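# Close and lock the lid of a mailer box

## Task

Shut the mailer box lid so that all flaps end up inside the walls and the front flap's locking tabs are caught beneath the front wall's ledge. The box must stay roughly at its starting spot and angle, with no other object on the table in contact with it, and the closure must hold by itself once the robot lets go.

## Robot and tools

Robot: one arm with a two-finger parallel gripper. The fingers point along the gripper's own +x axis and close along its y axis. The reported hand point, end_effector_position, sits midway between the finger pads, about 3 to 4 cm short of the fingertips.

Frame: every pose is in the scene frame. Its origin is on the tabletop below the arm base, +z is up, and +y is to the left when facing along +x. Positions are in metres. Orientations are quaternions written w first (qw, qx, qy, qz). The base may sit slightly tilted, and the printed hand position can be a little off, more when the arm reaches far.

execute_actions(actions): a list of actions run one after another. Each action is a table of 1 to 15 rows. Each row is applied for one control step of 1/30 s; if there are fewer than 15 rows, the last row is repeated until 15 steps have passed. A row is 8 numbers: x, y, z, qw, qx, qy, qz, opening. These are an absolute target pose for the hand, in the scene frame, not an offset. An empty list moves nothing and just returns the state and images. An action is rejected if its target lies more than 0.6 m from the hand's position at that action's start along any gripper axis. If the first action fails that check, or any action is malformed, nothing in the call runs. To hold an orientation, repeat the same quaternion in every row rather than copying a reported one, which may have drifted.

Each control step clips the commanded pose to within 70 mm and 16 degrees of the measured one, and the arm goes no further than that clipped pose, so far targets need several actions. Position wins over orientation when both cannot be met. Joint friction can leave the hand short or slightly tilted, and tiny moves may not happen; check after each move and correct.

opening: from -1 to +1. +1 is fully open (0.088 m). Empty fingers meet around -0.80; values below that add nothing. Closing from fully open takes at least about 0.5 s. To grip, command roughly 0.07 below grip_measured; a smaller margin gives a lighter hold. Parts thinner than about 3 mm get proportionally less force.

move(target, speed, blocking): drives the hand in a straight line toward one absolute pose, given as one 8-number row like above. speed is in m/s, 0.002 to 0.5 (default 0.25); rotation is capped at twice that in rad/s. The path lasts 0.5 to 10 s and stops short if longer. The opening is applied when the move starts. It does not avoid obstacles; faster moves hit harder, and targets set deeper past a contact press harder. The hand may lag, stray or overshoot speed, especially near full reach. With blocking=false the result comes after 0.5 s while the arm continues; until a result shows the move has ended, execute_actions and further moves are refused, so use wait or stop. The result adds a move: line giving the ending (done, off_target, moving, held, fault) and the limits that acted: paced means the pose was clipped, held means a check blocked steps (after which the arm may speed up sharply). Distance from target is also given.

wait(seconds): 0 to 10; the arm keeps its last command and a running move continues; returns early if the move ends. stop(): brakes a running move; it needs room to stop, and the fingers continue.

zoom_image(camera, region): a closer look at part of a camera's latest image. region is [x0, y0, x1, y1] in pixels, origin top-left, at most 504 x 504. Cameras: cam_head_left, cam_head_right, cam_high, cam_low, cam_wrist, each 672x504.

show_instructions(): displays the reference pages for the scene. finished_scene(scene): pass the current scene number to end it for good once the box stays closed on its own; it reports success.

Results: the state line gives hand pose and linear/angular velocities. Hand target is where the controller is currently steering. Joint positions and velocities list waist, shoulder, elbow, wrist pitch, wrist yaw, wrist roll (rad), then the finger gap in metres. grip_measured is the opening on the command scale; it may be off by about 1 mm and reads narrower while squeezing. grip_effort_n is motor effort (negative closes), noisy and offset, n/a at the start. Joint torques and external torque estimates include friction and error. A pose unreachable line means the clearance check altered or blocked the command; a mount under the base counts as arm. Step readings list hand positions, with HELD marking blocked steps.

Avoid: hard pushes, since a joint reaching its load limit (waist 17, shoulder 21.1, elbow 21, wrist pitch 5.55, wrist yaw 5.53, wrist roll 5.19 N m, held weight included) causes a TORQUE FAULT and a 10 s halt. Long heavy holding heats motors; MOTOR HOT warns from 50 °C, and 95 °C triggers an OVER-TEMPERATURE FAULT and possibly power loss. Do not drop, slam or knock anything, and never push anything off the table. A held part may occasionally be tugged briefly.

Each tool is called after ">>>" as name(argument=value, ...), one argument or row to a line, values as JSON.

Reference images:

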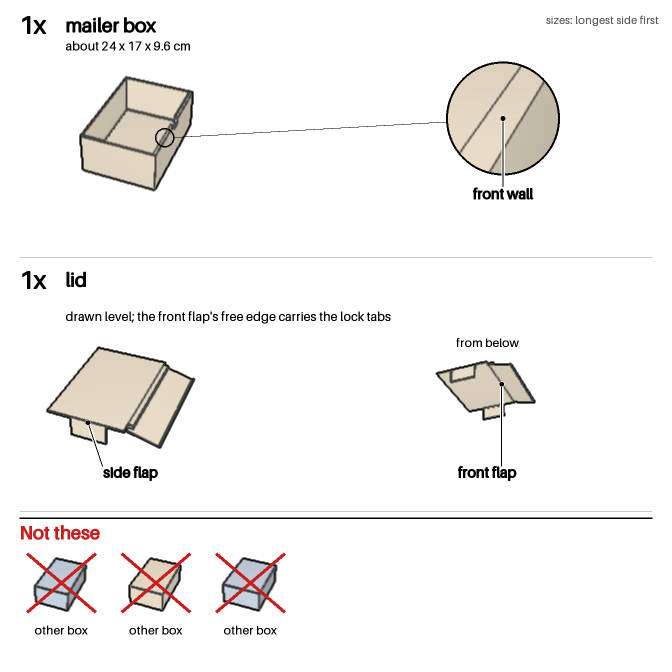

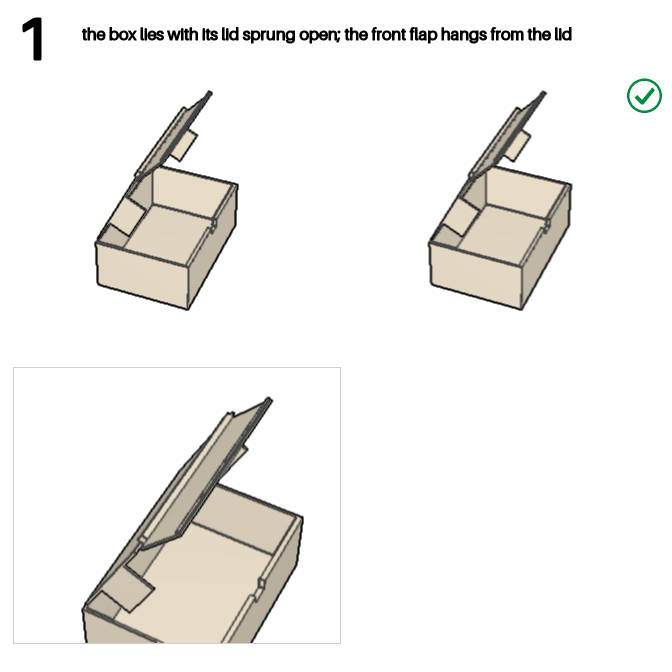

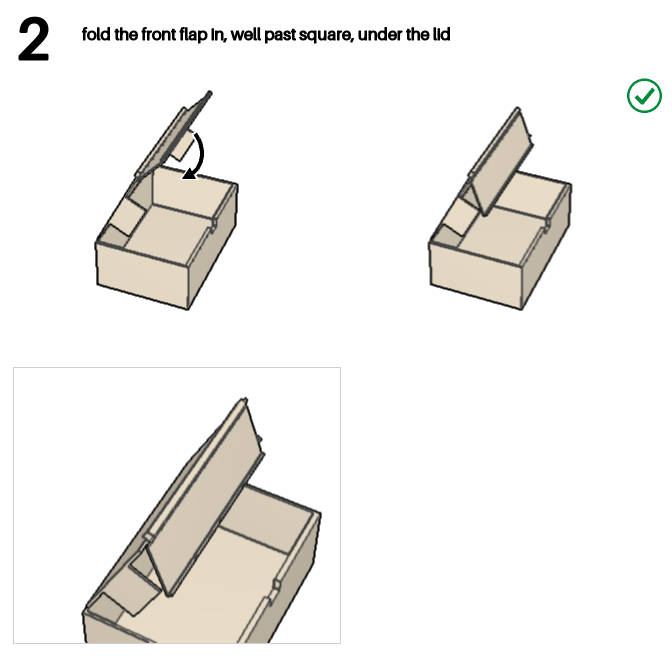

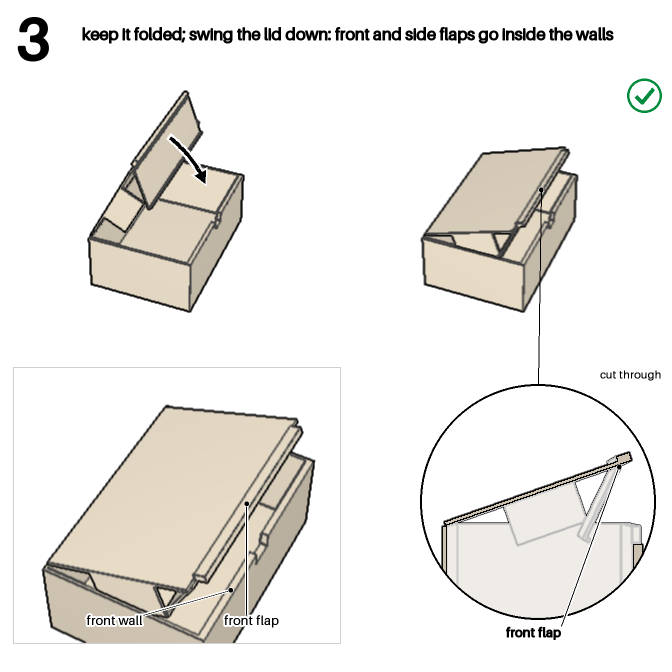

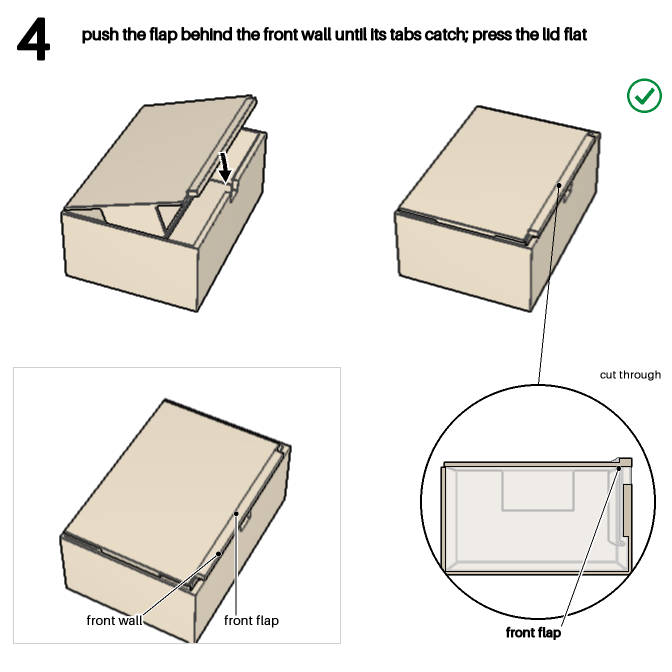

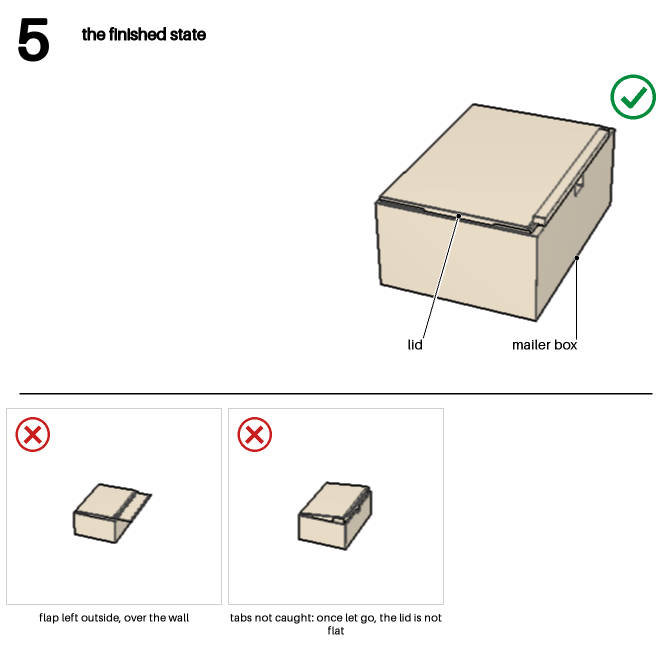

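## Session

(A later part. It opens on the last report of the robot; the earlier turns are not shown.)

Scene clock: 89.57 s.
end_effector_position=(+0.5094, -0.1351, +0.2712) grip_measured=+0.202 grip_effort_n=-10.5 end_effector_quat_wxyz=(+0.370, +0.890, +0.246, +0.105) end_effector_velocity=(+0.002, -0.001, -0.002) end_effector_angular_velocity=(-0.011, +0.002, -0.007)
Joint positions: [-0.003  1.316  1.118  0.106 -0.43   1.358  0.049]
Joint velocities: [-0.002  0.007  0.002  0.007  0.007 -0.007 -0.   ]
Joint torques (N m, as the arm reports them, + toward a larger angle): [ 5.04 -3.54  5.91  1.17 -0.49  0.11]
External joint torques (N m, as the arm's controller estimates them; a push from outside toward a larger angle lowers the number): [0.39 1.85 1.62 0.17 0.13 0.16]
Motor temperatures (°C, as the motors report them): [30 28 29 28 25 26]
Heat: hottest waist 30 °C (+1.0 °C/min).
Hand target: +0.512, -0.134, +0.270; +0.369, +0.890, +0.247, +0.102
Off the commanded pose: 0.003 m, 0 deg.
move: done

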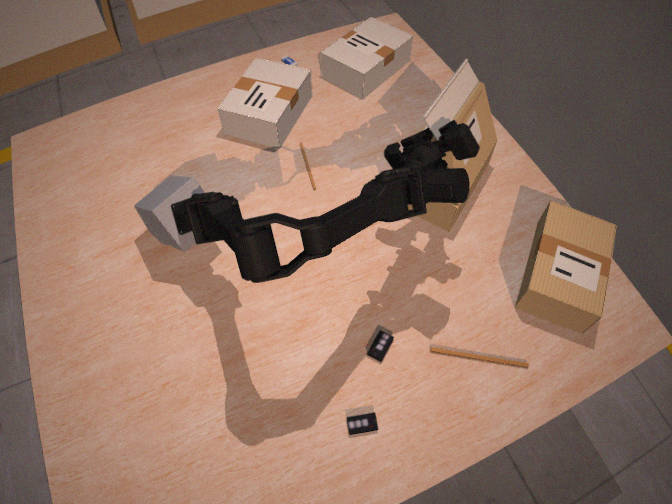

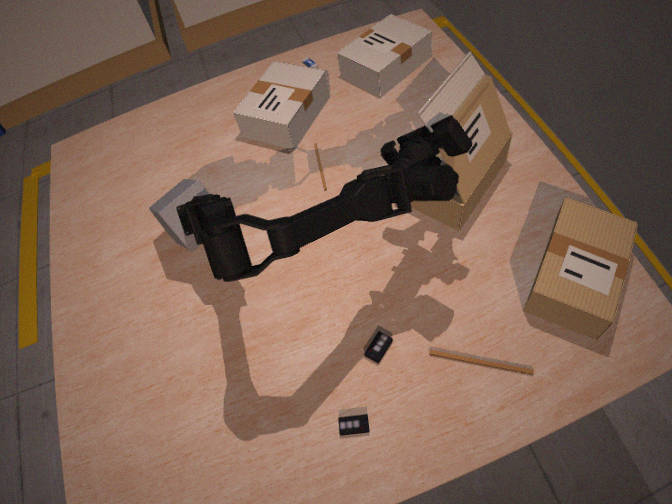

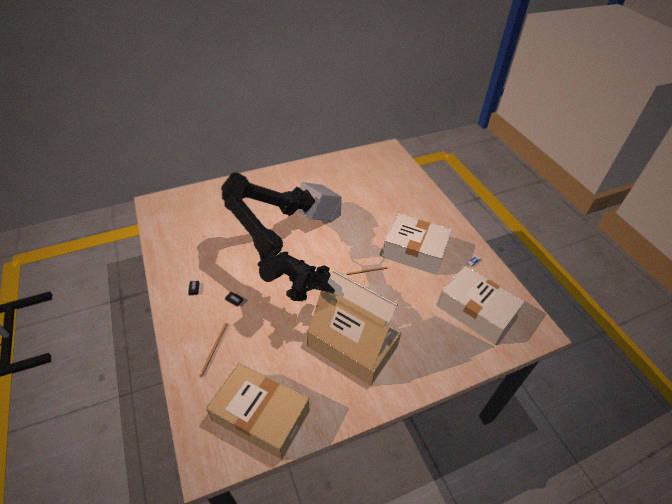

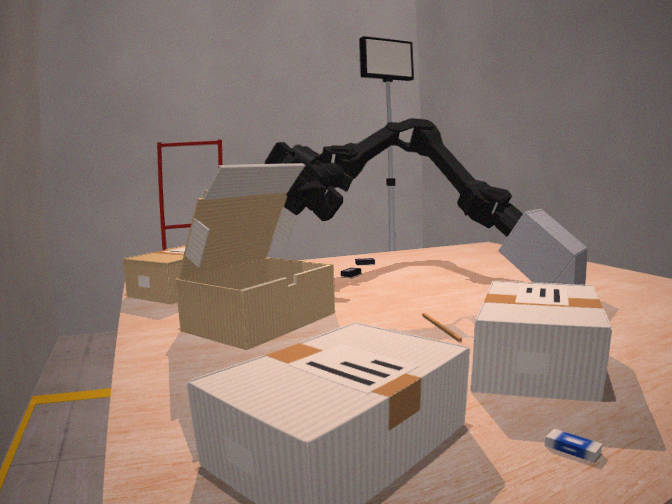

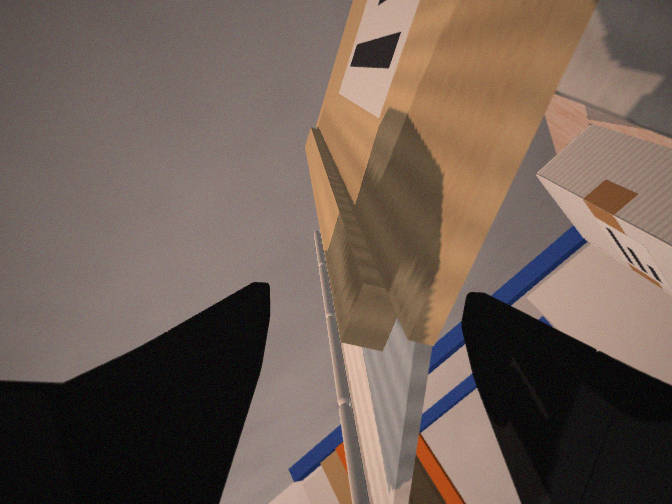

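>>> move(
  target=[0.508,-0.124,0.269,0.365,0.9,0.208,0.119,0.2],
  speed=0.1,
)

>>> move(
  target=[0.508,-0.124,0.269,0.365,0.9,0.208,0.119,-0.85],
)

Scene clock: 97.57 s.
end_effector_position=(+0.5087, -0.1292, +0.2722) grip_measured=+0.202 grip_effort_n=-10.5 end_effector_quat_wxyz=(+0.369, +0.899, +0.203, +0.119) end_effector_velocity=(-0.003, +0.005, -0.001) end_effector_angular_velocity=(+0.010, +0.001, +0.012)
Joint positions: [ 0.008  1.317  1.019  0.309 -0.429  1.395  0.049]
Joint velocities: [ 0.002 -0.002 -0.017  0.007 -0.007  0.007 -0.   ]
Joint torques (N m, as the arm reports them, + toward a larger angle): [ 5.15 -3.76  3.95  1.22 -0.74  0.1 ]
External joint torques (N m, as the arm's controller estimates them; a push from outside toward a larger angle lowers the number): [ 0.39  1.43 -0.21  0.17 -0.13  0.15]
Motor temperatures (°C, as the motors report them): [30 28 29 28 25 26]
Heat: hottest waist 30 °C (+1.0 °C/min).
Hand target: +0.508, -0.124, +0.269; +0.365, +0.900, +0.208, +0.119
Off the commanded pose: 0.006 m, 1 deg.
move: done

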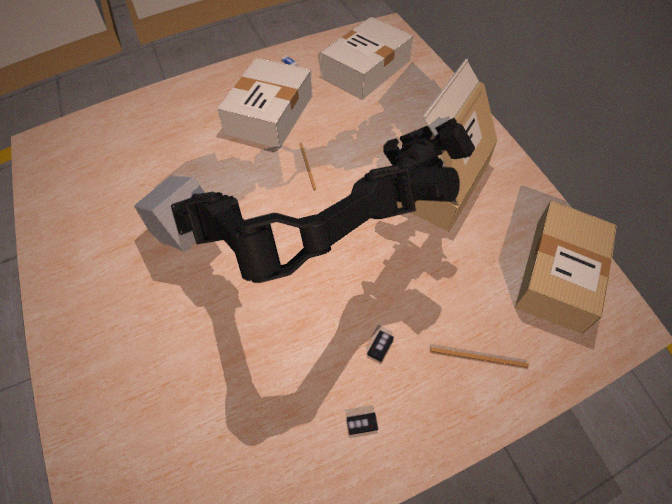

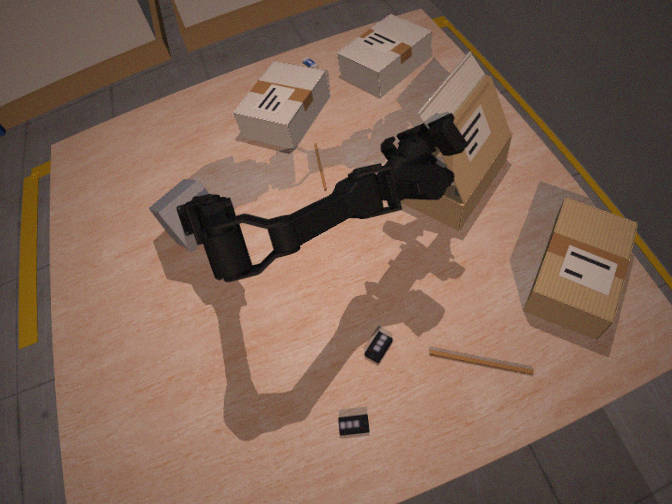

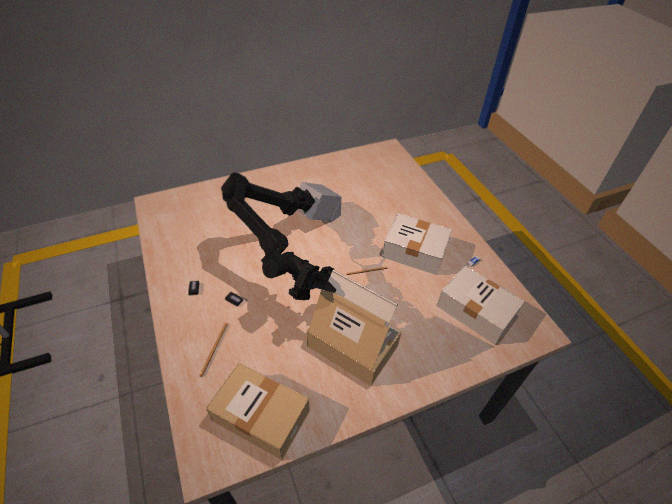

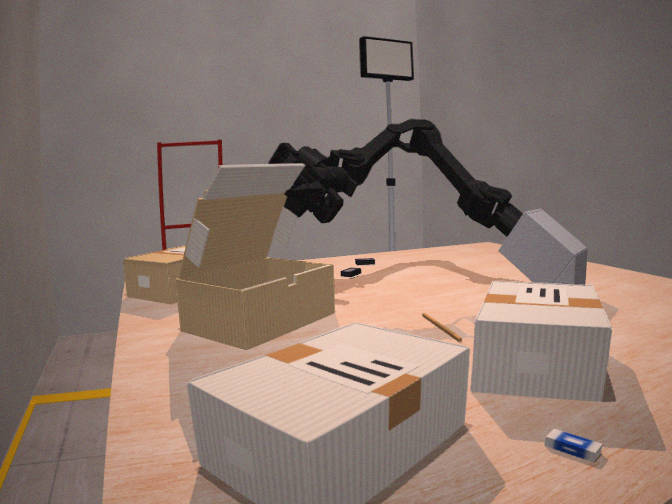

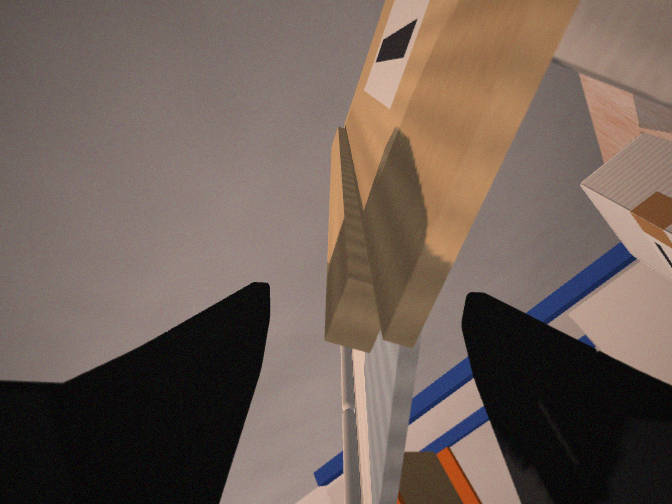

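Scene clock: 98.27 s.
end_effector_position=(+0.5081, -0.1281, +0.2716) grip_measured=-0.780 grip_effort_n=-83.5 end_effector_quat_wxyz=(+0.367, +0.900, +0.204, +0.119) end_effector_velocity=(-0.003, +0.005, -0.002) end_effector_angular_velocity=(+0.002, -0.007, +0.024)
Joint positions: [ 0.009  1.317  1.016  0.311 -0.43   1.397  0.001]
Joint velocities: [-0.002  0.002 -0.007 -0.007 -0.022 -0.007 -0.   ]
Joint torques (N m, as the arm reports them, + toward a larger angle): [ 5.09 -3.76  4.23  1.4  -0.72  0.05]
External joint torques (N m, as the arm's controller estimates them; a push from outside toward a larger angle lowers the number): [ 0.42  1.33  0.15  0.37 -0.12  0.1 ]
Motor temperatures (°C, as the motors report them): [30 28 29 28 25 26]
Heat: hottest waist 30 °C (+1.0 °C/min).
Hand target: +0.508, -0.124, +0.269; +0.365, +0.900, +0.208, +0.119
Off the commanded pose: 0.005 m, 1 deg.
move: done

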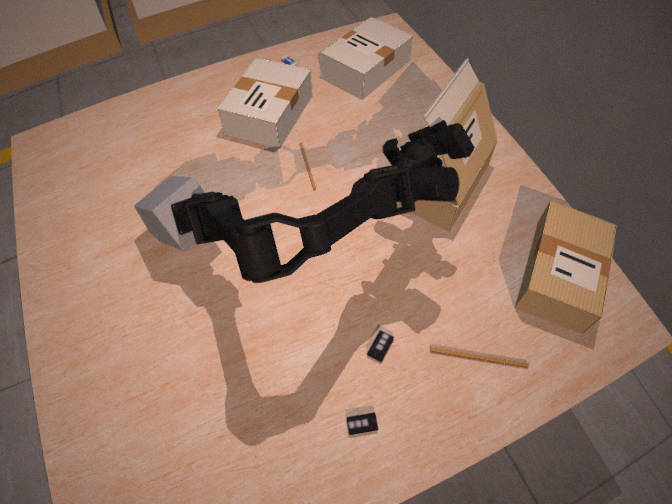

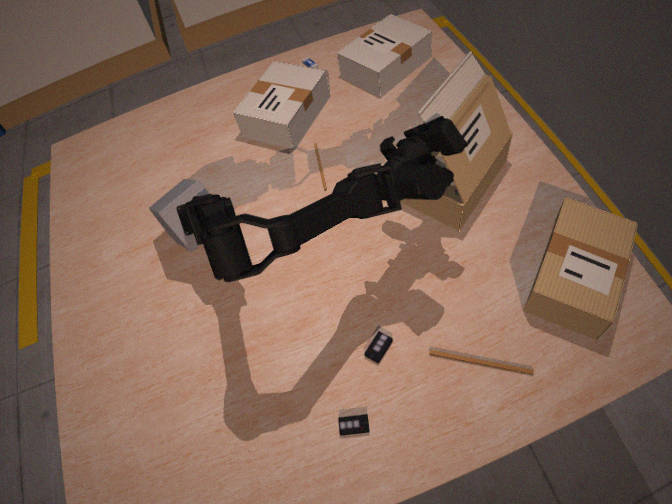

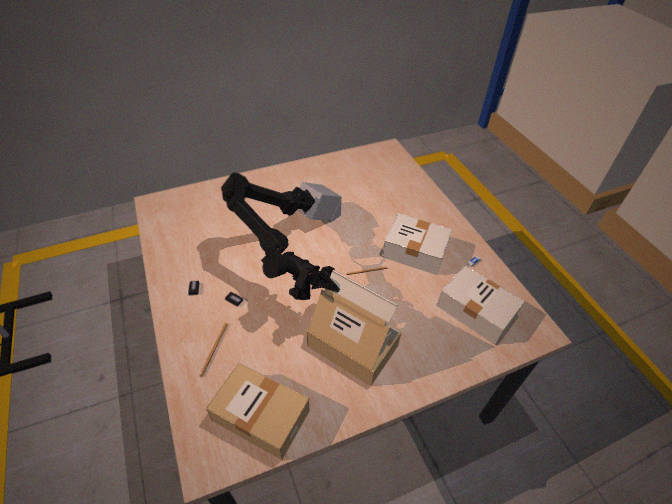

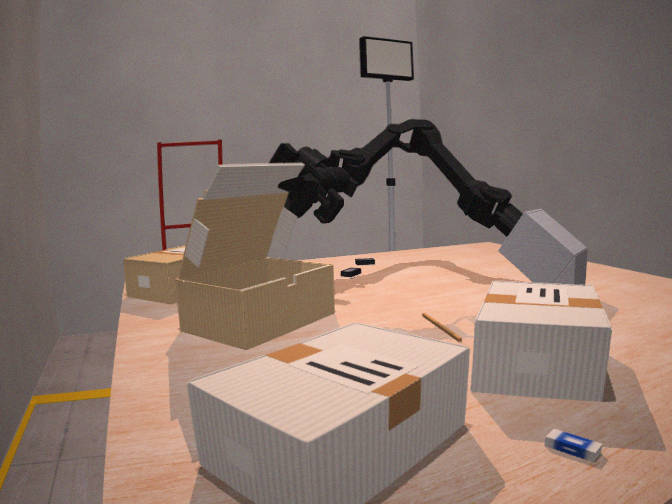

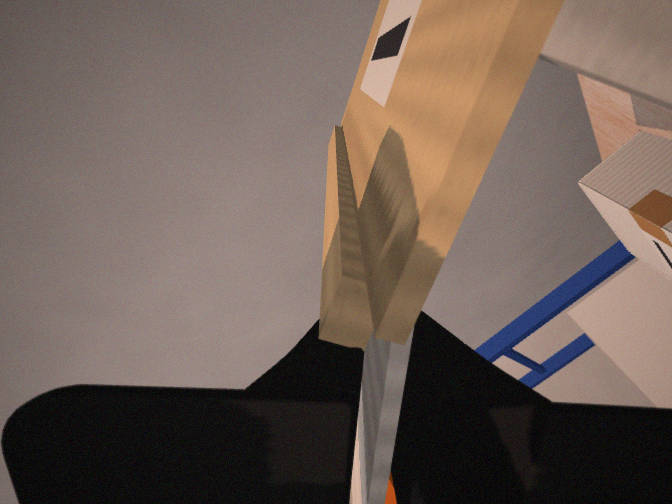

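>>> move(
  target=[0.4966,-0.105,0.248,0.619,0.748,0.163,0.176,-0.85],
  speed=0.2,
)

>>> move(
  target=[0.488,-0.0915,0.221,0.815,0.527,0.103,0.217,-0.85],
  speed=0.2,
)

>>> move(
  target=[0.482,-0.081,0.192,0.924,0.299,0.043,0.236,-0.85],
  speed=0.2,
)

Scene clock: 109.20 s.
end_effector_position=(+0.4976, -0.1110, +0.2523) grip_measured=-0.780 grip_effort_n=-83.5 end_effector_quat_wxyz=(+0.620, +0.750, +0.156, +0.173) end_effector_velocity=(-0.002, +0.003, -0.002) end_effector_angular_velocity=(-0.017, -0.006, +0.011)
Joint positions: [-0.008  1.328  0.909  0.435 -0.444  0.794  0.001]
Joint velocities: [-0.002 -0.002 -0.007 -0.007 -0.007 -0.022 -0.   ]
Joint torques (N m, as the arm reports them, + toward a larger angle): [ 5.03 -3.39  3.78  1.21 -0.87 -0.21]
External joint torques (N m, as the arm's controller estimates them; a push from outside toward a larger angle lowers the number): [ 0.36  1.7  -0.14  0.15 -0.26 -0.15]
Motor temperatures (°C, as the motors report them): [31 29 29 29 25 26]
Heat: hottest waist 31 °C (+2.0 °C/min).
Hand target: +0.497, -0.105, +0.248; +0.619, +0.748, +0.163, +0.176
Off the commanded pose: 0.007 m, 1 deg.
move: done

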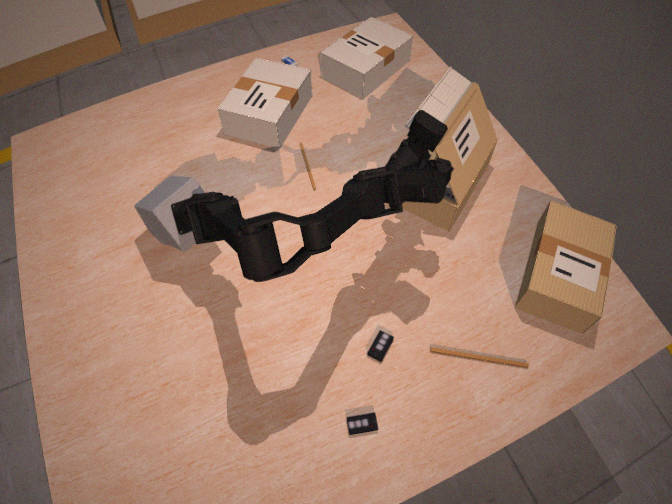

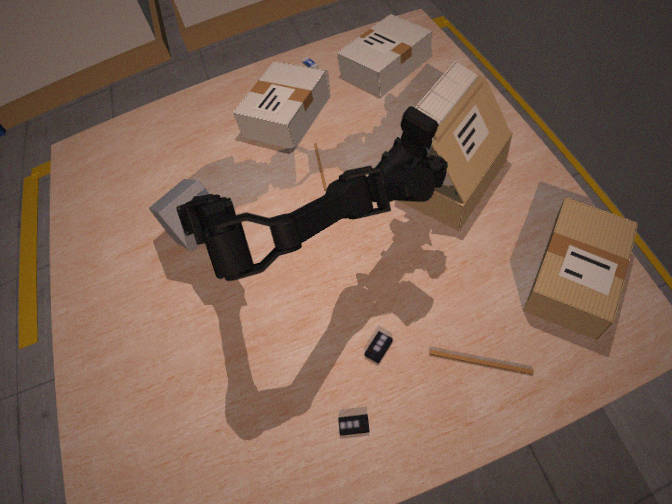

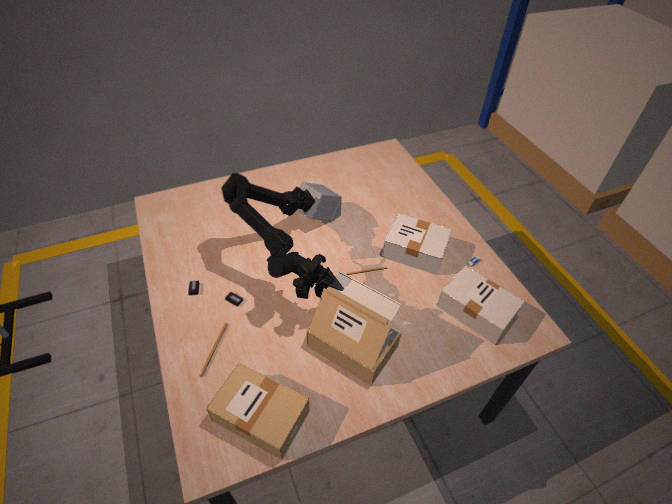

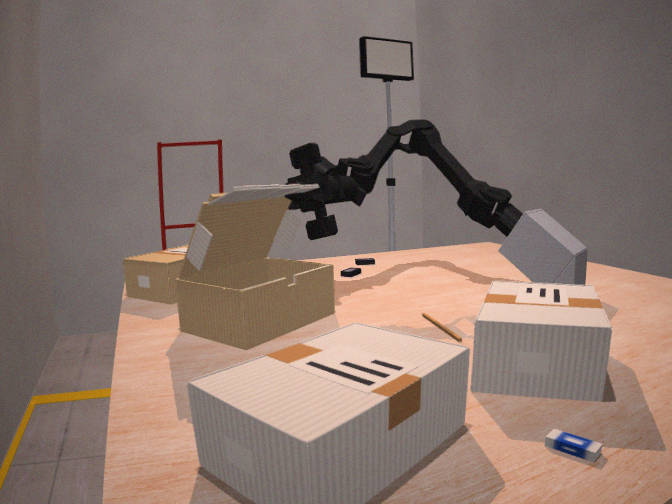

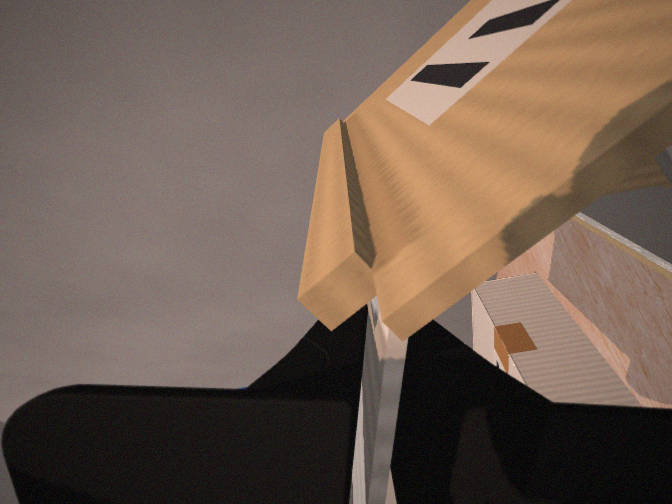

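Scene clock: 111.20 s.
end_effector_position=(+0.4891, -0.0967, +0.2256) grip_measured=-0.779 grip_effort_n=-83.5 end_effector_quat_wxyz=(+0.816, +0.529, +0.097, +0.214) end_effector_velocity=(-0.002, +0.001, -0.003) end_effector_angular_velocity=(-0.005, +0.005, +0.009)
Joint positions: [-0.053  1.371  0.825  0.56  -0.492  0.183  0.001]
Joint velocities: [-0.007 -0.002 -0.007 -0.007 -0.007 -0.007  0.   ]
Joint torques (N m, as the arm reports them, + toward a larger angle): [ 4.82 -3.35  3.56  1.17 -0.8  -0.2 ]
External joint torques (N m, as the arm's controller estimates them; a push from outside toward a larger angle lowers the number): [ 0.12  1.9  -0.03  0.12 -0.19 -0.15]
Motor temperatures (°C, as the motors report them): [31 29 29 29 25 26]
Heat: hottest waist 31 °C (+2.0 °C/min).
Hand target: +0.488, -0.091, +0.221; +0.815, +0.527, +0.103, +0.217
Off the commanded pose: 0.007 m, 1 deg.
move: done

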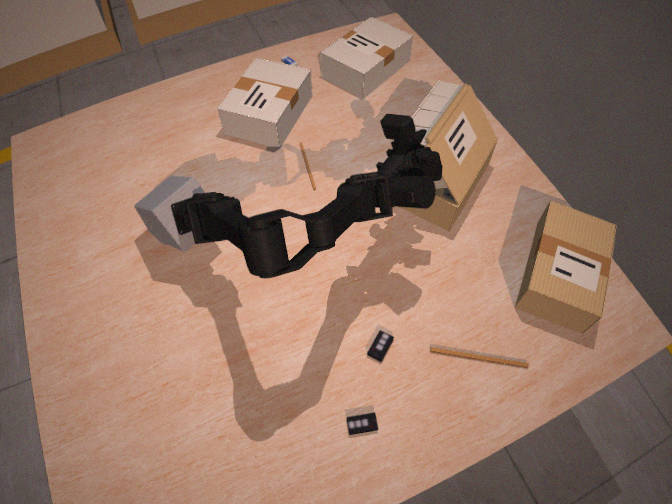

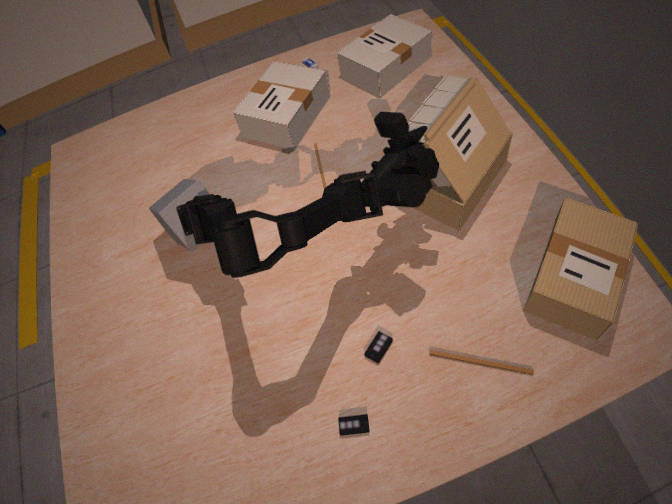

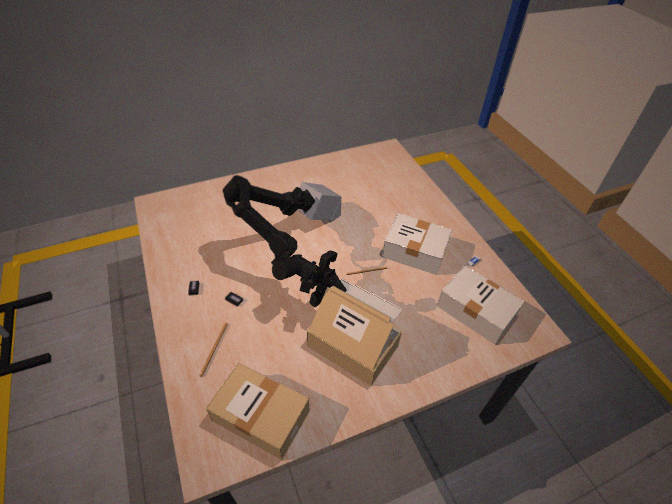

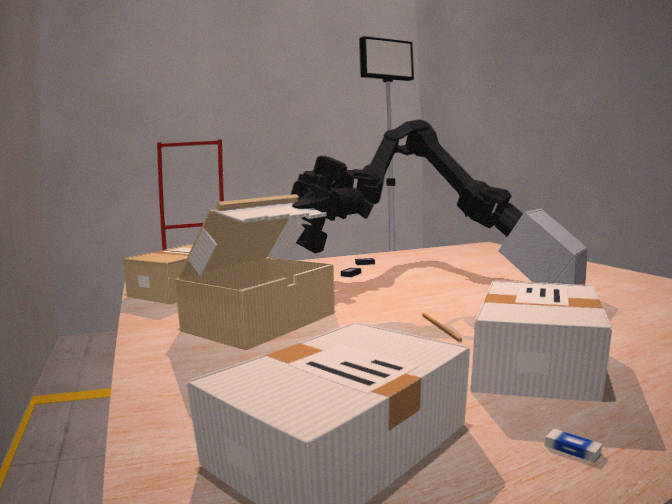

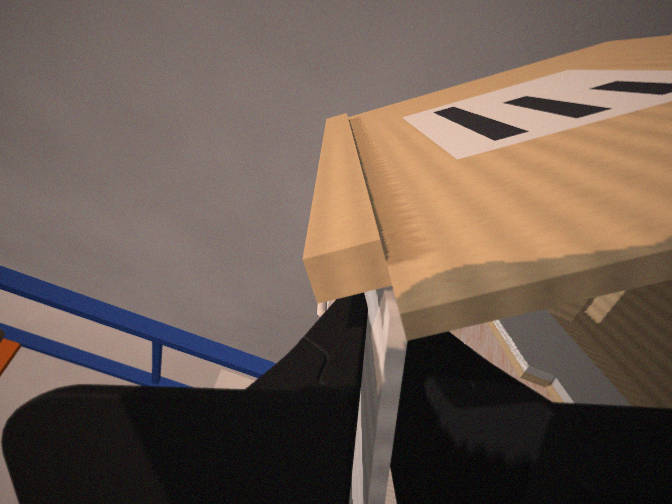

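Scene clock: 113.00 s.
end_effector_position=(+0.4833, -0.0855, +0.1962) grip_measured=-0.779 grip_effort_n=-83.5 end_effector_quat_wxyz=(+0.925, +0.300, +0.039, +0.232) end_effector_velocity=(-0.003, +0.003, -0.005) end_effector_angular_velocity=(-0.029, -0.005, +0.010)
Joint positions: [-0.108  1.442  0.768  0.688 -0.548 -0.339  0.001]
Joint velocities: [-0.007  0.002 -0.007 -0.007 -0.007 -0.037 -0.   ]
Joint torques (N m, as the arm reports them, + toward a larger angle): [ 4.81 -3.58  2.95  1.22 -0.79 -0.21]
External joint torques (N m, as the arm's controller estimates them; a push from outside toward a larger angle lowers the number): [ 0.    1.79 -0.14  0.19 -0.18 -0.18]
Motor temperatures (°C, as the motors report them): [31 29 29 29 25 26]
Heat: hottest waist 31 °C (+2.0 °C/min).
Hand target: +0.482, -0.081, +0.192; +0.924, +0.299, +0.043, +0.236
Off the commanded pose: 0.006 m, 1 deg.
move: done

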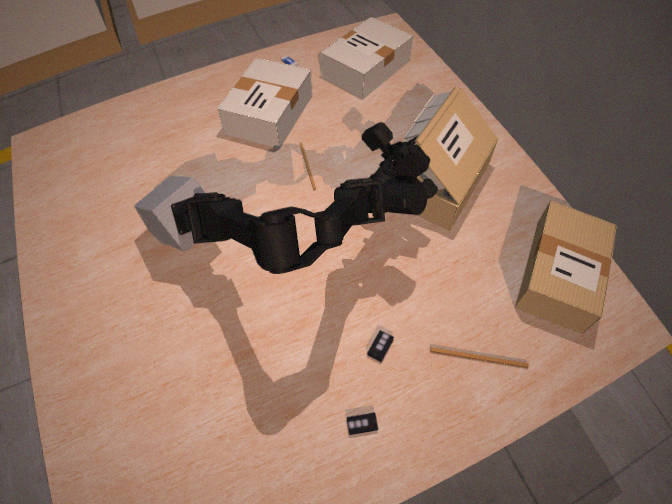

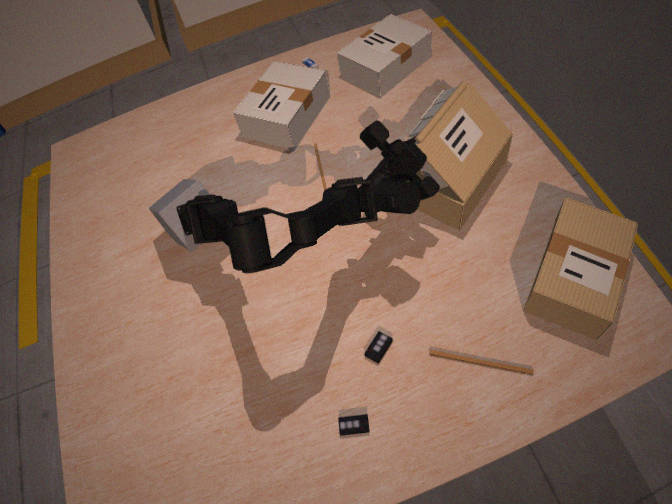

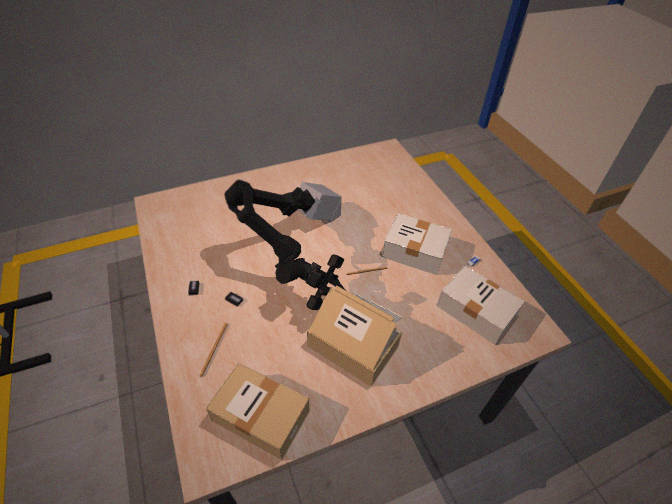

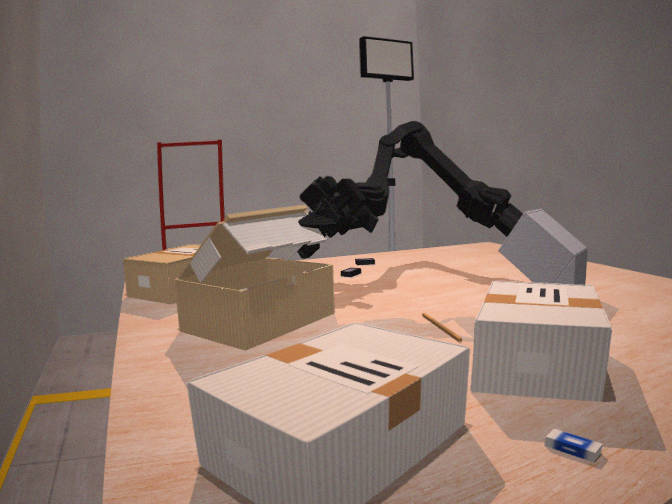

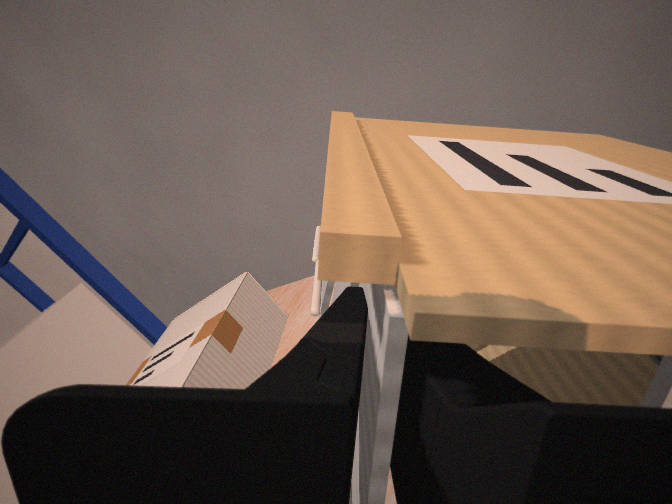

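>>> move(
  target=[0.484,-0.0846,0.175,0.971,0.007,-0.03,0.238,-0.85],
  speed=0.15,
)

>>> zoom_image(
  camera="cam_low",
  region=[150,160,390,360],
)

Scene clock: 119.17 s.
end_effector_position=(+0.4826, -0.0851, +0.1735) grip_measured=-0.779 grip_effort_n=-83.5 end_effector_quat_wxyz=(+0.971, +0.015, -0.023, +0.237) end_effector_velocity=(+0.000, -0.004, -0.002) end_effector_angular_velocity=(-0.039, -0.011, -0.015)
Joint positions: [-0.162  1.493  0.768  0.72  -0.594 -0.941  0.001]
Joint velocities: [-0.007 -0.002 -0.002  0.007  0.007 -0.037 -0.   ]
Joint torques (N m, as the arm reports them, + toward a larger angle): [ 5.22 -4.47  4.11  1.31 -0.9  -0.46]
External joint torques (N m, as the arm's controller estimates them; a push from outside toward a larger angle lowers the number): [ 0.36  1.13  1.35  0.33 -0.28 -0.47]
Motor temperatures (°C, as the motors report them): [31 29 29 29 25 26]
Heat: hottest waist 31 °C (+2.0 °C/min).
Hand target: +0.484, -0.085, +0.175; +0.971, +0.007, -0.030, +0.238
Off the commanded pose: 0.002 m, 1 deg.
move: done

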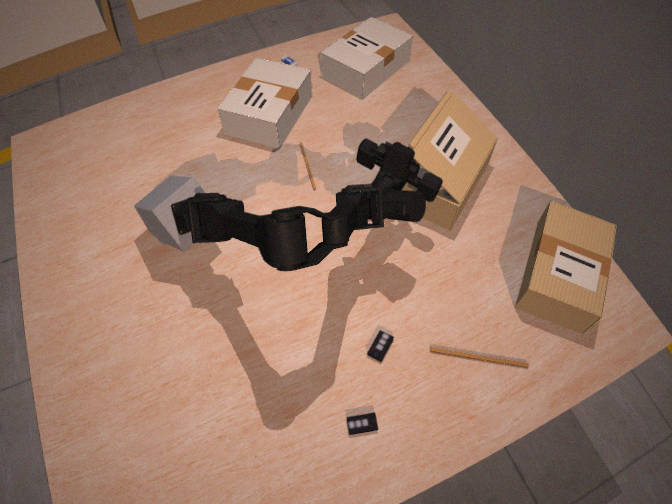

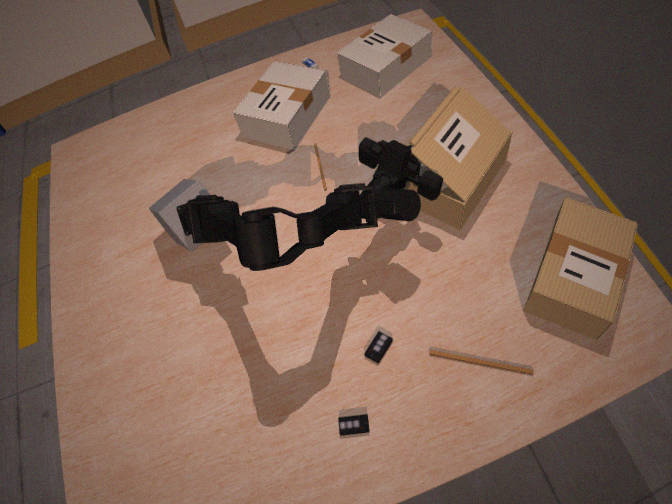

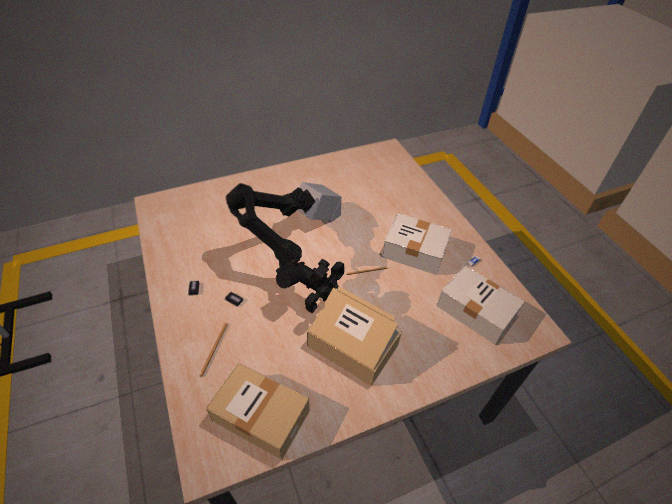

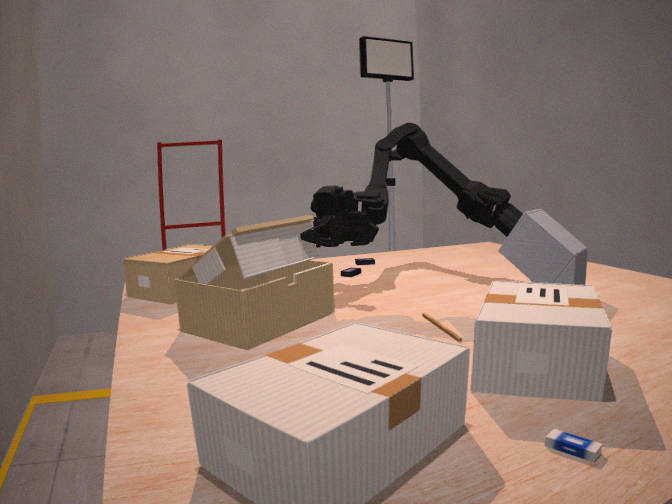

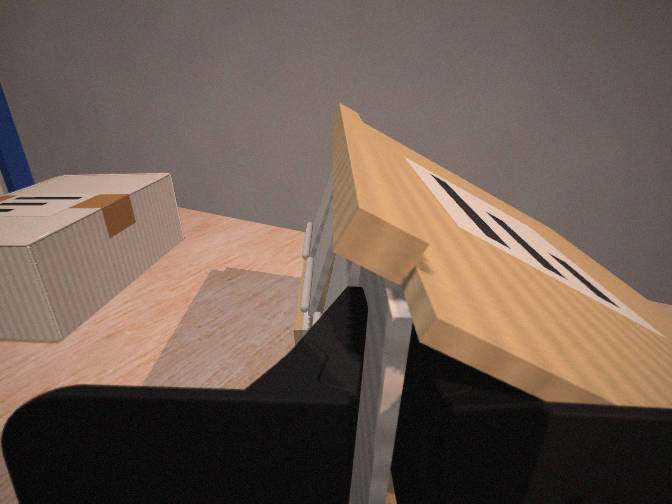

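Region (150, 160, 390, 360) of cam_low's 672x504 image, scaled by 2.100, with more detail than that image has.

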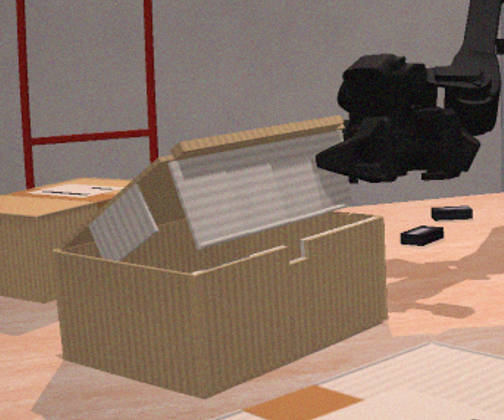

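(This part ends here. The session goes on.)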